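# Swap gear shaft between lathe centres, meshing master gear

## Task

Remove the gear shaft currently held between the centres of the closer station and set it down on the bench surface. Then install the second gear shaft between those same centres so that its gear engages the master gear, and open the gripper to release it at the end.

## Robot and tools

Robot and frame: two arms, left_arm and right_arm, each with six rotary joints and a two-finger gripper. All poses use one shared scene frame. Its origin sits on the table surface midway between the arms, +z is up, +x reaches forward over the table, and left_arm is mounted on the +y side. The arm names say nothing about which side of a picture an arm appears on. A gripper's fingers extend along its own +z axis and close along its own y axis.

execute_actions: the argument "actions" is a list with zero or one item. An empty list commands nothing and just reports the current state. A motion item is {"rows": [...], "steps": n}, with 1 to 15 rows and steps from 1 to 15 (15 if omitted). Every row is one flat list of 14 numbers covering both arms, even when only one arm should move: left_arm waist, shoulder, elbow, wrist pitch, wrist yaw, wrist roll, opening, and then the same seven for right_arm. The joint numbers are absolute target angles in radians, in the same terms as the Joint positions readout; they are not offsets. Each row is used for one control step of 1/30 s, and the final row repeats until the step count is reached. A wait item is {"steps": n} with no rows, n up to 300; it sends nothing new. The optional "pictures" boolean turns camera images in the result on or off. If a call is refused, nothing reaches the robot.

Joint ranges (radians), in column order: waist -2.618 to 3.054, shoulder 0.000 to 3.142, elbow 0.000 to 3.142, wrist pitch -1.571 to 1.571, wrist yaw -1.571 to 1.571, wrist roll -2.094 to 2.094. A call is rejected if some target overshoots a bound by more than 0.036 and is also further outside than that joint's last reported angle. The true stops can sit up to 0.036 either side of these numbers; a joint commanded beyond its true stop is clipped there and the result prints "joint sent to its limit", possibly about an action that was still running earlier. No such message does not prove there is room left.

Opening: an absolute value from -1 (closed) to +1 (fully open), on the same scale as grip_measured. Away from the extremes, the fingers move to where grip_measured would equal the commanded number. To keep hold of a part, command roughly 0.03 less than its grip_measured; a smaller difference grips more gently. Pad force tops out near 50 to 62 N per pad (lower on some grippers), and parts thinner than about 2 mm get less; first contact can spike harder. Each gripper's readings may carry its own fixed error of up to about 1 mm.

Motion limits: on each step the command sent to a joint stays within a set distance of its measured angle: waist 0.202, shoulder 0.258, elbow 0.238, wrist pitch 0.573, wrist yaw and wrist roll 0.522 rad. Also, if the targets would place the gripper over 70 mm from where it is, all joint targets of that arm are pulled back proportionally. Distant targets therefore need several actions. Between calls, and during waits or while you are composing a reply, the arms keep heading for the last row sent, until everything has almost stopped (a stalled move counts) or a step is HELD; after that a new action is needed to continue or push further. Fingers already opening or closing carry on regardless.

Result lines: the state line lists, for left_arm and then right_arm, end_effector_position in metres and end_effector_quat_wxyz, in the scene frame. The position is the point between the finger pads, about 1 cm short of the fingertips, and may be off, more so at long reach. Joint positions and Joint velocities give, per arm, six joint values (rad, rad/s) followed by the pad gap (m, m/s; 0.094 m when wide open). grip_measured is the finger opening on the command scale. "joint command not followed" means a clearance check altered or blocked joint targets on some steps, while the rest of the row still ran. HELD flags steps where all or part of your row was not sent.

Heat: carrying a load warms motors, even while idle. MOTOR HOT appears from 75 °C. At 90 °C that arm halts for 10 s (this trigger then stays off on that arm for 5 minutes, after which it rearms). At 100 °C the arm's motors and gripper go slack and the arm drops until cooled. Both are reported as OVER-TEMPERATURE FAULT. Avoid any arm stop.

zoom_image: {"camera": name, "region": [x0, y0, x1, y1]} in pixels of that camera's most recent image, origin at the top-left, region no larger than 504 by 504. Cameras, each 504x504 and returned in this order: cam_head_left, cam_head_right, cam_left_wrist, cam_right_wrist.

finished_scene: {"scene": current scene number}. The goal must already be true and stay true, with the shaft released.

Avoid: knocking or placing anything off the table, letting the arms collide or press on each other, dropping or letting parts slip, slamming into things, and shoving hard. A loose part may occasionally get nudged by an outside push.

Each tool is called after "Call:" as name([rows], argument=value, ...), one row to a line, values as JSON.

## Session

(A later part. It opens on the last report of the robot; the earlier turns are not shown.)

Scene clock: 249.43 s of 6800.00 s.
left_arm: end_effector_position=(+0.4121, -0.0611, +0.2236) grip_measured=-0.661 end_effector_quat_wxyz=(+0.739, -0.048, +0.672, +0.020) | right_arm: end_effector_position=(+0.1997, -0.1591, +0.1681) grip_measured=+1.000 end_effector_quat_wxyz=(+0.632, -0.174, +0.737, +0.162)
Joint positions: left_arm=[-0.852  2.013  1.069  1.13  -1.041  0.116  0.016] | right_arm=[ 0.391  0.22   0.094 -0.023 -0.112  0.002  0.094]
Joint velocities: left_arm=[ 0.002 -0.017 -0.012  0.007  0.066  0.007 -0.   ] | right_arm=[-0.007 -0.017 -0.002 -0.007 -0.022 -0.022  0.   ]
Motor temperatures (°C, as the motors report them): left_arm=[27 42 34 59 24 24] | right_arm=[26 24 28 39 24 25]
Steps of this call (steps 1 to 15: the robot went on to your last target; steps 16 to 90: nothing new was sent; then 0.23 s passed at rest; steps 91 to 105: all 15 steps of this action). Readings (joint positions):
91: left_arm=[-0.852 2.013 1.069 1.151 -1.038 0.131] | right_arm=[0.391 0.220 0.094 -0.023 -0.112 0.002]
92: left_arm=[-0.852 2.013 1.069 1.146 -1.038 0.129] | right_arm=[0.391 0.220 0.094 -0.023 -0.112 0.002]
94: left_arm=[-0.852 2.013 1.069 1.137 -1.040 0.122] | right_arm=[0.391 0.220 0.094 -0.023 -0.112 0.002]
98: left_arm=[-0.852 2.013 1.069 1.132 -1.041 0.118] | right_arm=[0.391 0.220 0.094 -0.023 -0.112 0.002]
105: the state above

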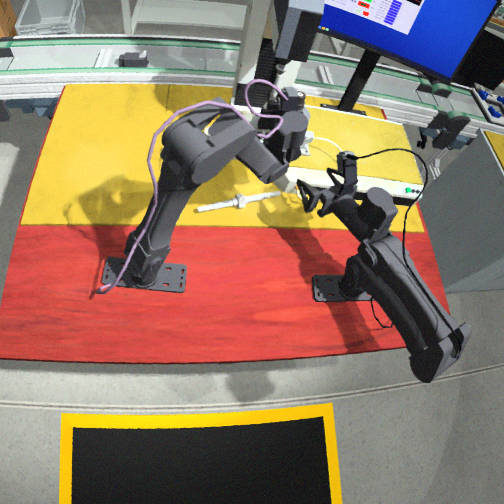

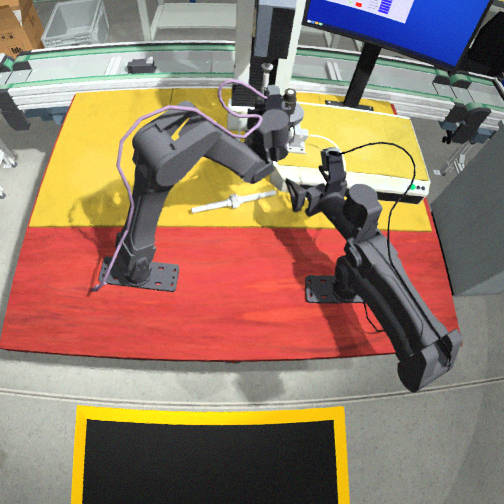

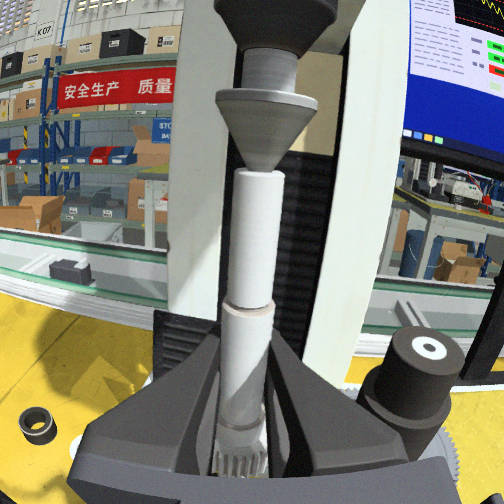

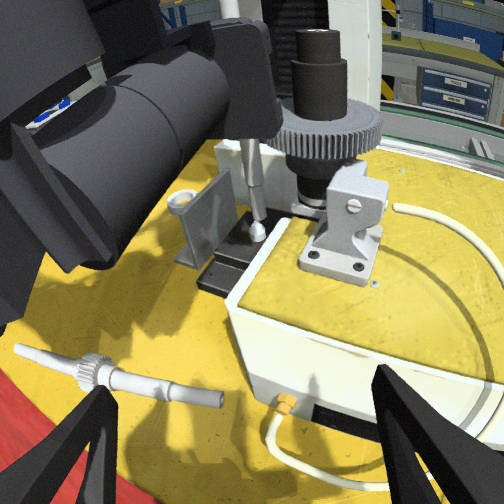

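Call:
execute_actions([
  {"rows":[[-0.86,1.97,1.11,1.3,-1.0,0.075,-0.76,0.4,0.2,0.1,0,-0.1,0,1]]},
], pictures=false)

Call:
execute_actions([
  {"rows":[[-0.86,1.995,1.1,1.24,-1.0,0.075,-0.76,0.4,0.2,0.1,0,-0.1,0,1]]},
])

Call:
zoom_image(camera="cam_right_wrist", region=[190,110,340,260])

Scene clock: 254.77 s of 6800.00 s.
left_arm: end_effector_position=(+0.4122, -0.0601, +0.2223) grip_measured=-0.661 end_effector_quat_wxyz=(+0.737, -0.044, +0.674, +0.029) | right_arm: end_effector_position=(+0.1997, -0.1591, +0.1681) grip_measured=+1.000 end_effector_quat_wxyz=(+0.632, -0.174, +0.737, +0.162)
Joint positions: left_arm=[-0.852  2.013  1.069  1.123 -1.048  0.129  0.016] | right_arm=[ 0.391  0.22   0.094 -0.023 -0.112  0.002  0.094]
Joint velocities: left_arm=[-0.002 -0.022  0.002  0.022 -0.007  0.037  0.   ] | right_arm=[ 0.002  0.002 -0.007 -0.037  0.022  0.051  0.   ]
Motor temperatures (°C, as the motors report them): left_arm=[27 42 34 60 24 25] | right_arm=[26 24 28 39 24 25]
Steps of this call (steps 1 to 15: the robot went on to your last target; steps 16 to 90: nothing new was sent; then 1.83 s passed at rest; steps 91 to 105: all 15 steps of this action). Readings (joint positions):
91: left_arm=[-0.852 2.013 1.069 1.127 -1.043 0.119] | right_arm=[0.391 0.220 0.094 -0.023 -0.112 0.002]
92: left_arm=[-0.852 2.013 1.069 1.125 -1.045 0.121] | right_arm=[0.391 0.220 0.094 -0.023 -0.112 0.002]
94: left_arm=[-0.852 2.013 1.069 1.123 -1.047 0.126] | right_arm=[0.391 0.220 0.094 -0.023 -0.112 0.002]
98: left_arm=[-0.852 2.013 1.069 1.123 -1.048 0.129] | right_arm=[0.391 0.220 0.094 -0.023 -0.112 0.002]
105: the state above

Scene clock: 255.27 s of 6800.00 s.
left_arm: end_effector_position=(+0.4123, -0.0601, +0.2208) grip_measured=-0.661 end_effector_quat_wxyz=(+0.736, -0.043, +0.674, +0.031) | right_arm: end_effector_position=(+0.1997, -0.1591, +0.1681) grip_measured=+1.000 end_effector_quat_wxyz=(+0.632, -0.174, +0.737, +0.162)
Joint positions: left_arm=[-0.852  2.016  1.069  1.122 -1.05   0.129  0.016] | right_arm=[ 0.391  0.22   0.094 -0.023 -0.112  0.002  0.094]
Joint velocities: left_arm=[ 0.002  0.007  0.002 -0.095 -0.022  0.022  0.001] | right_arm=[-0.007 -0.007 -0.002 -0.037 -0.051  0.007  0.   ]
Motor temperatures (°C, as the motors report them): left_arm=[27 42 34 60 24 25] | right_arm=[26 24 28 39 24 25]
Steps of this call (steps 1 to 15: all 15 steps of this action). Readings (joint positions):
1: left_arm=[-0.852 2.015 1.069 1.122 -1.049 0.129] | right_arm=[0.391 0.220 0.094 -0.023 -0.112 0.002]
2: left_arm=[-0.852 2.016 1.069 1.122 -1.050 0.129] | right_arm=[0.391 0.220 0.094 -0.023 -0.112 0.002]
4: left_arm=[-0.852 2.016 1.069 1.122 -1.050 0.129] | right_arm=[0.391 0.220 0.094 -0.023 -0.112 0.002]
8: left_arm=[-0.852 2.016 1.069 1.122 -1.050 0.129] | right_arm=[0.391 0.220 0.094 -0.023 -0.112 0.002]
15: the state above

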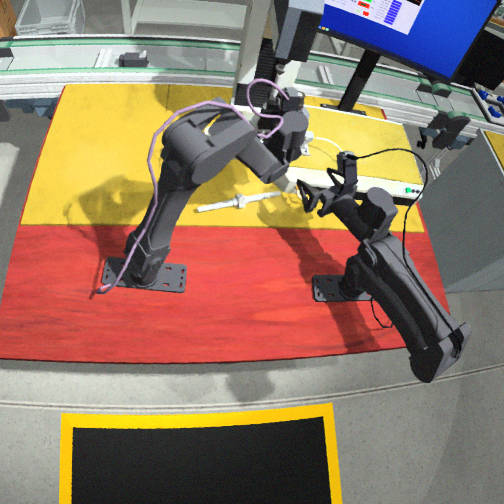

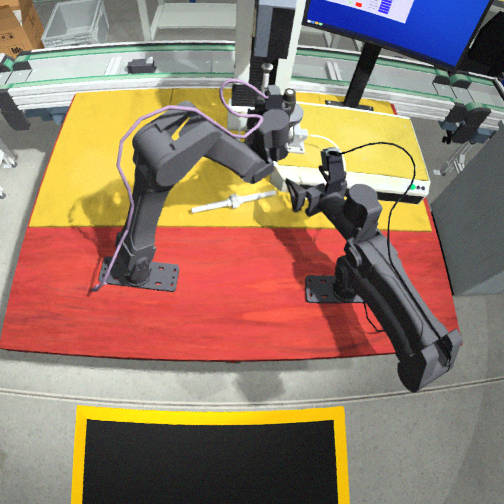

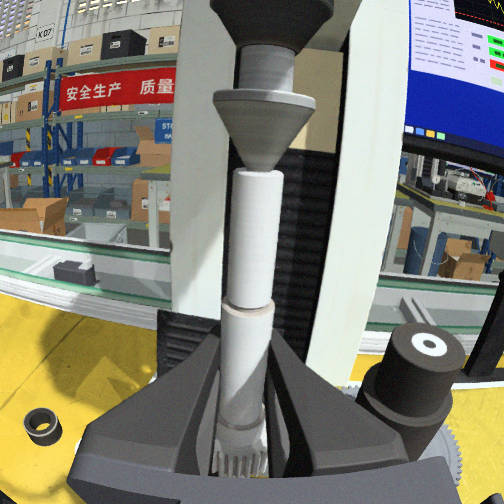

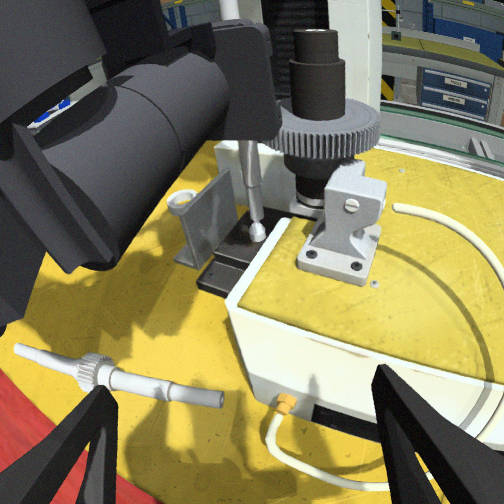

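Region (190, 110, 340, 260) of cam_right_wrist's 504x504 image, scaled by 3.360, with more detail than that image has.

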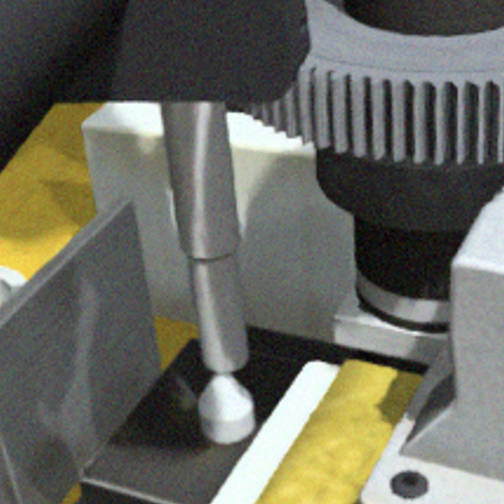

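Call:
execute_actions([
  {"rows":[[-0.88,1.95,1.1,1.2,-1.04,0.06,-0.76,0.4,0.2,0.1,0,-0.1,0,1]]},
])

Call:
zoom_image(camera="cam_right_wrist", region=[190,110,340,260])

Scene clock: 274.03 s of 6800.00 s.
left_arm: end_effector_position=(+0.4108, -0.0604, +0.2159) grip_measured=-0.661 end_effector_quat_wxyz=(+0.730, -0.042, +0.681, +0.037) | right_arm: end_effector_position=(+0.1997, -0.1591, +0.1681) grip_measured=+1.000 end_effector_quat_wxyz=(+0.632, -0.174, +0.737, +0.162)
Joint positions: left_arm=[-0.857  2.013  1.069  1.086 -1.063  0.113  0.016] | right_arm=[ 0.391  0.22   0.094 -0.023 -0.112  0.002  0.094]
Joint velocities: left_arm=[-0.002 -0.017 -0.002  0.007 -0.007  0.037 -0.001] | right_arm=[-0.017  0.017 -0.017 -0.022 -0.007 -0.037  0.   ]
Motor temperatures (°C, as the motors report them): left_arm=[27 41 34 57 24 25] | right_arm=[26 24 28 40 24 25]
Steps of this call (steps 1 to 15: the robot went on to your last target; steps 16 to 90: nothing new was sent; then 15.27 s passed at rest; steps 91 to 105: all 15 steps of this action). Readings (joint positions):
91: left_arm=[-0.853 2.014 1.069 1.119 -1.052 0.129] | right_arm=[0.391 0.220 0.094 -0.023 -0.112 0.002]
92: left_arm=[-0.855 2.013 1.069 1.108 -1.058 0.127] | right_arm=[0.391 0.220 0.094 -0.023 -0.112 0.002]
94: left_arm=[-0.857 2.013 1.069 1.090 -1.063 0.118] | right_arm=[0.391 0.220 0.094 -0.023 -0.112 0.002]
98: left_arm=[-0.857 2.013 1.069 1.086 -1.063 0.113] | right_arm=[0.391 0.220 0.094 -0.023 -0.112 0.002]
105: the state above

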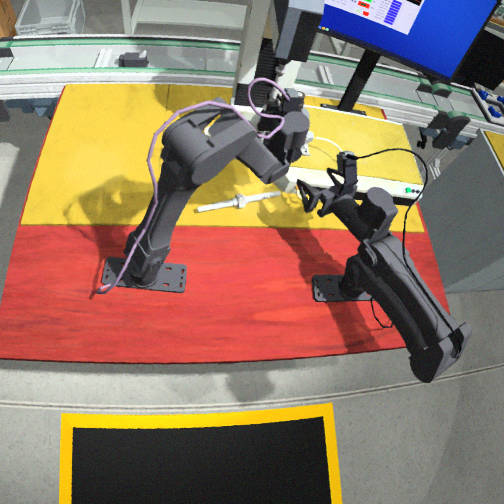

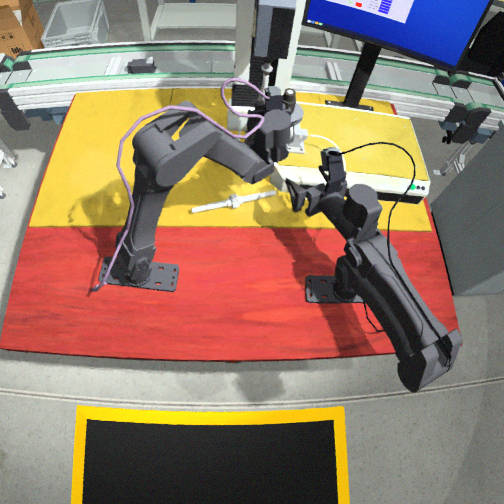

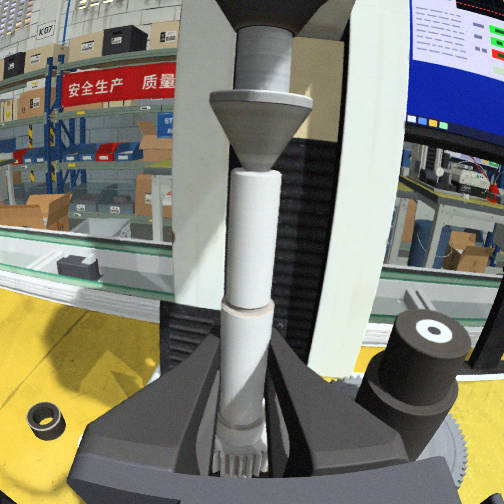

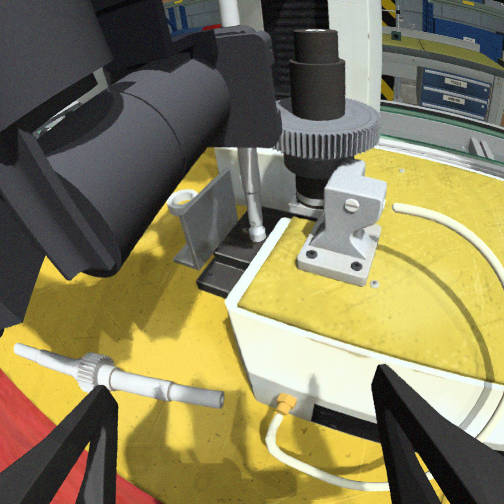

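Region (190, 110, 340, 260) of cam_right_wrist's 504x504 image, scaled by 3.360, with more detail than that image has.

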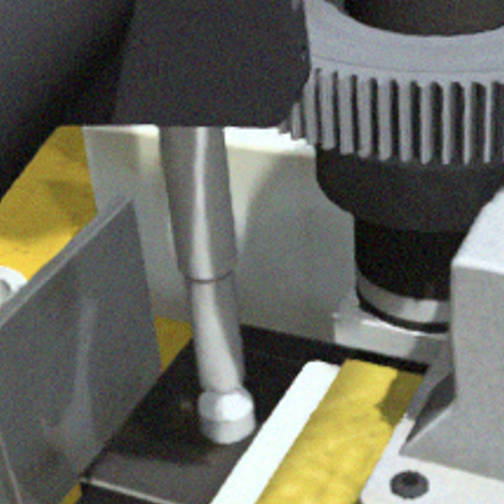

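Seated, likely tooth-on-tooth. Rotate the shaft to mesh.

Call:
execute_actions([
  {"rows":[[-0.8,1.9,0.93,1.06,-0.8,0.065,-0.76,0.4,0.2,0.1,0,-0.1,0,1]]},
], pictures=false)

Call:
execute_actions([
  {"rows":[[-0.69,1.81,0.81,1.07,-0.4,0.03,-0.76,0.4,0.2,0.1,0,-0.1,0,1]]},
], pictures=false)

Call:
execute_actions([
  {"rows":[[-0.69,1.81,0.81,1.07,-0.4,0.03,0.1,0.4,0.2,0.1,0,-0.1,0,1]]},
])

Call:
zoom_image(camera="cam_right_wrist", region=[190,90,340,260])

Scene clock: 281.50 s of 6800.00 s.
left_arm: end_effector_position=(+0.4109, -0.0607, +0.2129) grip_measured=-0.661 end_effector_quat_wxyz=(+0.728, +0.030, +0.685, -0.024) | right_arm: end_effector_position=(+0.1997, -0.1591, +0.1681) grip_measured=+1.000 end_effector_quat_wxyz=(+0.632, -0.174, +0.737, +0.162)
Joint positions: left_arm=[-0.807  1.926  0.945  1.071 -0.827  0.077  0.016] | right_arm=[ 0.391  0.22   0.094 -0.023 -0.112  0.002  0.094]
Joint velocities: left_arm=[-0.002 -0.007 -0.002 -0.007  0.022  0.037  0.   ] | right_arm=[-0.007 -0.012 -0.002 -0.022 -0.022 -0.007  0.   ]
Motor temperatures (°C, as the motors report them): left_arm=[27 42 34 56 24 25] | right_arm=[26 24 28 40 24 25]
Steps of this call (steps 1 to 15: the robot went on to your last target; steps 16 to 90: nothing new was sent; then 3.97 s passed at rest; steps 91 to 105: all 15 steps of this action). Readings (joint positions):
91: left_arm=[-0.848 2.001 1.045 1.082 -1.032 0.111] | right_arm=[0.391 0.220 0.094 -0.023 -0.112 0.002]
92: left_arm=[-0.835 1.973 1.007 1.077 -0.963 0.105] | right_arm=[0.391 0.220 0.094 -0.023 -0.112 0.002]
94: left_arm=[-0.817 1.941 0.965 1.071 -0.874 0.089] | right_arm=[0.391 0.220 0.094 -0.023 -0.112 0.002]
98: left_arm=[-0.808 1.928 0.947 1.071 -0.833 0.079] | right_arm=[0.391 0.220 0.094 -0.023 -0.112 0.002]
105: the state above

Scene clock: 282.00 s of 6800.00 s.
left_arm: end_effector_position=(+0.4101, -0.0619, +0.2121) grip_measured=-0.661 end_effector_quat_wxyz=(+0.716, +0.125, +0.676, -0.125) | right_arm: end_effector_position=(+0.1997, -0.1591, +0.1681) grip_measured=+1.000 end_effector_quat_wxyz=(+0.632, -0.174, +0.737, +0.162)
Joint positions: left_arm=[-0.698  1.831  0.82   1.072 -0.44   0.036  0.016] | right_arm=[ 0.391  0.22   0.094 -0.023 -0.112  0.002  0.094]
Joint velocities: left_arm=[ 0.002 -0.007 -0.032 -0.022 -0.022  0.022  0.001] | right_arm=[-0.012  0.002  0.012  0.022  0.007  0.037  0.   ]
Motor temperatures (°C, as the motors report them): left_arm=[27 42 34 56 24 25] | right_arm=[26 24 28 40 24 25]
Steps of this call (steps 1 to 15: all 15 steps of this action). Readings (joint positions):
1: left_arm=[-0.791 1.911 0.923 1.074 -0.780 0.072] | right_arm=[0.391 0.220 0.094 -0.023 -0.112 0.002]
2: left_arm=[-0.765 1.881 0.884 1.074 -0.678 0.063] | right_arm=[0.391 0.220 0.094 -0.023 -0.112 0.002]
4: left_arm=[-0.727 1.849 0.843 1.072 -0.539 0.048] | right_arm=[0.391 0.220 0.094 -0.023 -0.112 0.002]
8: left_arm=[-0.703 1.834 0.823 1.072 -0.457 0.038] | right_arm=[0.391 0.220 0.094 -0.023 -0.112 0.002]
15: the state above

Scene clock: 282.50 s of 6800.00 s.
left_arm: end_effector_position=(+0.4083, -0.0664, +0.2123) grip_measured=+0.098 end_effector_quat_wxyz=(+0.714, +0.135, +0.674, -0.134) | right_arm: end_effector_position=(+0.1997, -0.1591, +0.1681) grip_measured=+1.000 end_effector_quat_wxyz=(+0.632, -0.174, +0.737, +0.162)
Joint positions: left_arm=[-0.698  1.831  0.82   1.072 -0.413  0.036  0.052] | right_arm=[ 0.391  0.22   0.094 -0.023 -0.112  0.002  0.094]
Joint velocities: left_arm=[-0.012 -0.002  0.007 -0.051 -0.022 -0.066 -0.   ] | right_arm=[-0.007  0.007  0.002 -0.081  0.081 -0.037  0.   ]
Motor temperatures (°C, as the motors report them): left_arm=[27 42 34 56 24 25] | right_arm=[26 24 28 40 24 25]
Steps of this call (steps 1 to 15: all 15 steps of this action). Readings (joint positions):
1: left_arm=[-0.698 1.831 0.820 1.072 -0.437 0.036] | right_arm=[0.391 0.220 0.094 -0.023 -0.112 0.002]
2: left_arm=[-0.698 1.831 0.820 1.072 -0.432 0.036] | right_arm=[0.391 0.220 0.094 -0.023 -0.112 0.002]
4: left_arm=[-0.698 1.831 0.820 1.072 -0.424 0.036] | right_arm=[0.391 0.220 0.094 -0.023 -0.112 0.002]
8: left_arm=[-0.698 1.831 0.820 1.072 -0.417 0.036] | right_arm=[0.391 0.220 0.094 -0.023 -0.112 0.002]
15: the state above

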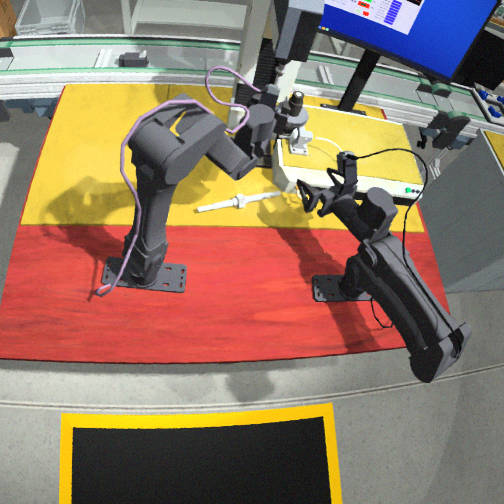

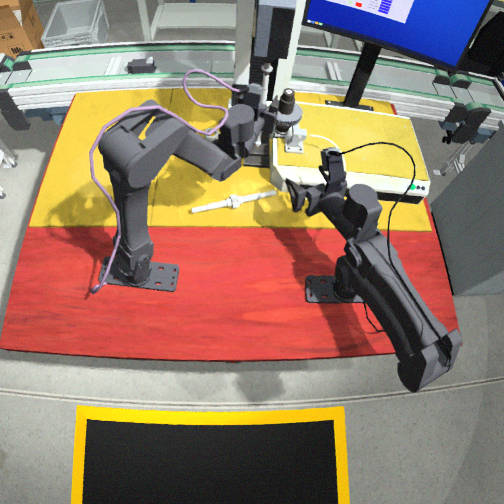

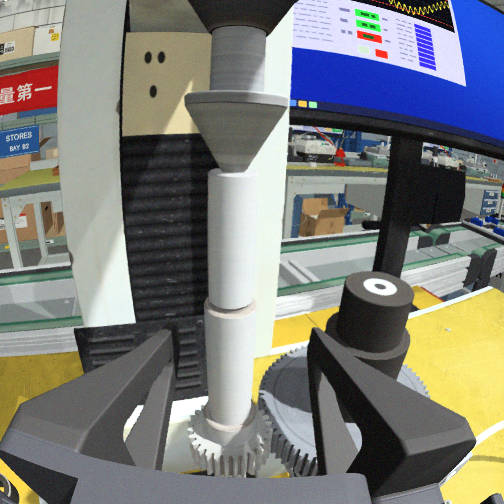

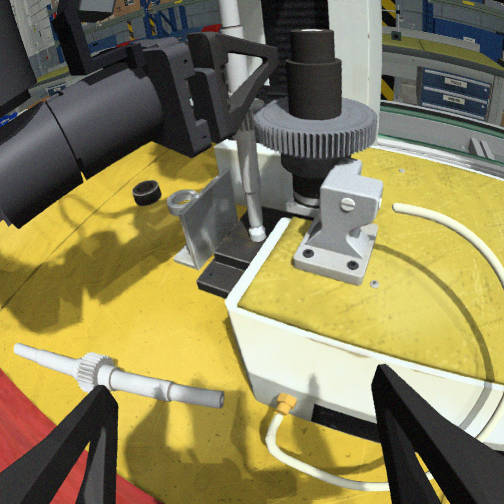

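Region (190, 90, 340, 260) of cam_right_wrist's 504x504 image, scaled by 2.965, with more detail than that image has; it fills the left 445 columns of this view, and the rest is white.

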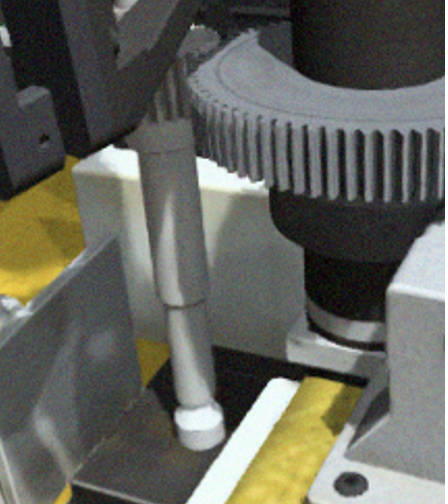

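The slide dropped into mesh.

Call:
execute_actions([
  {"rows":[[-0.73,1.62,0.62,1.07,-0.4,0.03,0.1,0.4,0.2,0.1,0,-0.1,0,1]]},
], pictures=false)

Call:
finished_scene(scene=1)

Scene clock: 286.73 s of 6800.00 s.
left_arm: end_effector_position=(+0.3648, -0.0420, +0.2310) grip_measured=+0.098 end_effector_quat_wxyz=(+0.720, +0.141, +0.663, -0.152) | right_arm: end_effector_position=(+0.1997, -0.1591, +0.1681) grip_measured=+1.000 end_effector_quat_wxyz=(+0.632, -0.174, +0.737, +0.162)
Joint positions: left_arm=[-0.726  1.626  0.635  1.081 -0.406  0.036  0.052] | right_arm=[ 0.391  0.22   0.094 -0.023 -0.112  0.002  0.094]
Joint velocities: left_arm=[-0.012 -0.002 -0.007 -0.022 -0.022  0.066 -0.001] | right_arm=[-0.002 -0.017 -0.002 -0.007 -0.022 -0.007  0.   ]
Motor temperatures (°C, as the motors report them): left_arm=[27 41 33 54 24 24] | right_arm=[26 24 28 40 24 25]
Steps of this call (steps 1 to 15: the robot went on to your last target; steps 16 to 90: nothing new was sent; then 0.73 s passed at rest; steps 91 to 105: all 15 steps of this action). Readings (joint positions):
91: left_arm=[-0.700 1.805 0.792 1.068 -0.406 0.036] | right_arm=[0.391 0.220 0.094 -0.023 -0.112 0.002]
92: left_arm=[-0.706 1.751 0.729 1.065 -0.406 0.036] | right_arm=[0.391 0.220 0.094 -0.023 -0.112 0.002]
94: left_arm=[-0.720 1.660 0.646 1.066 -0.406 0.036] | right_arm=[0.391 0.220 0.094 -0.023 -0.112 0.002]
98: left_arm=[-0.726 1.626 0.635 1.081 -0.406 0.036] | right_arm=[0.391 0.220 0.094 -0.023 -0.112 0.002]
105: the state above

The scene is finished: the task was done.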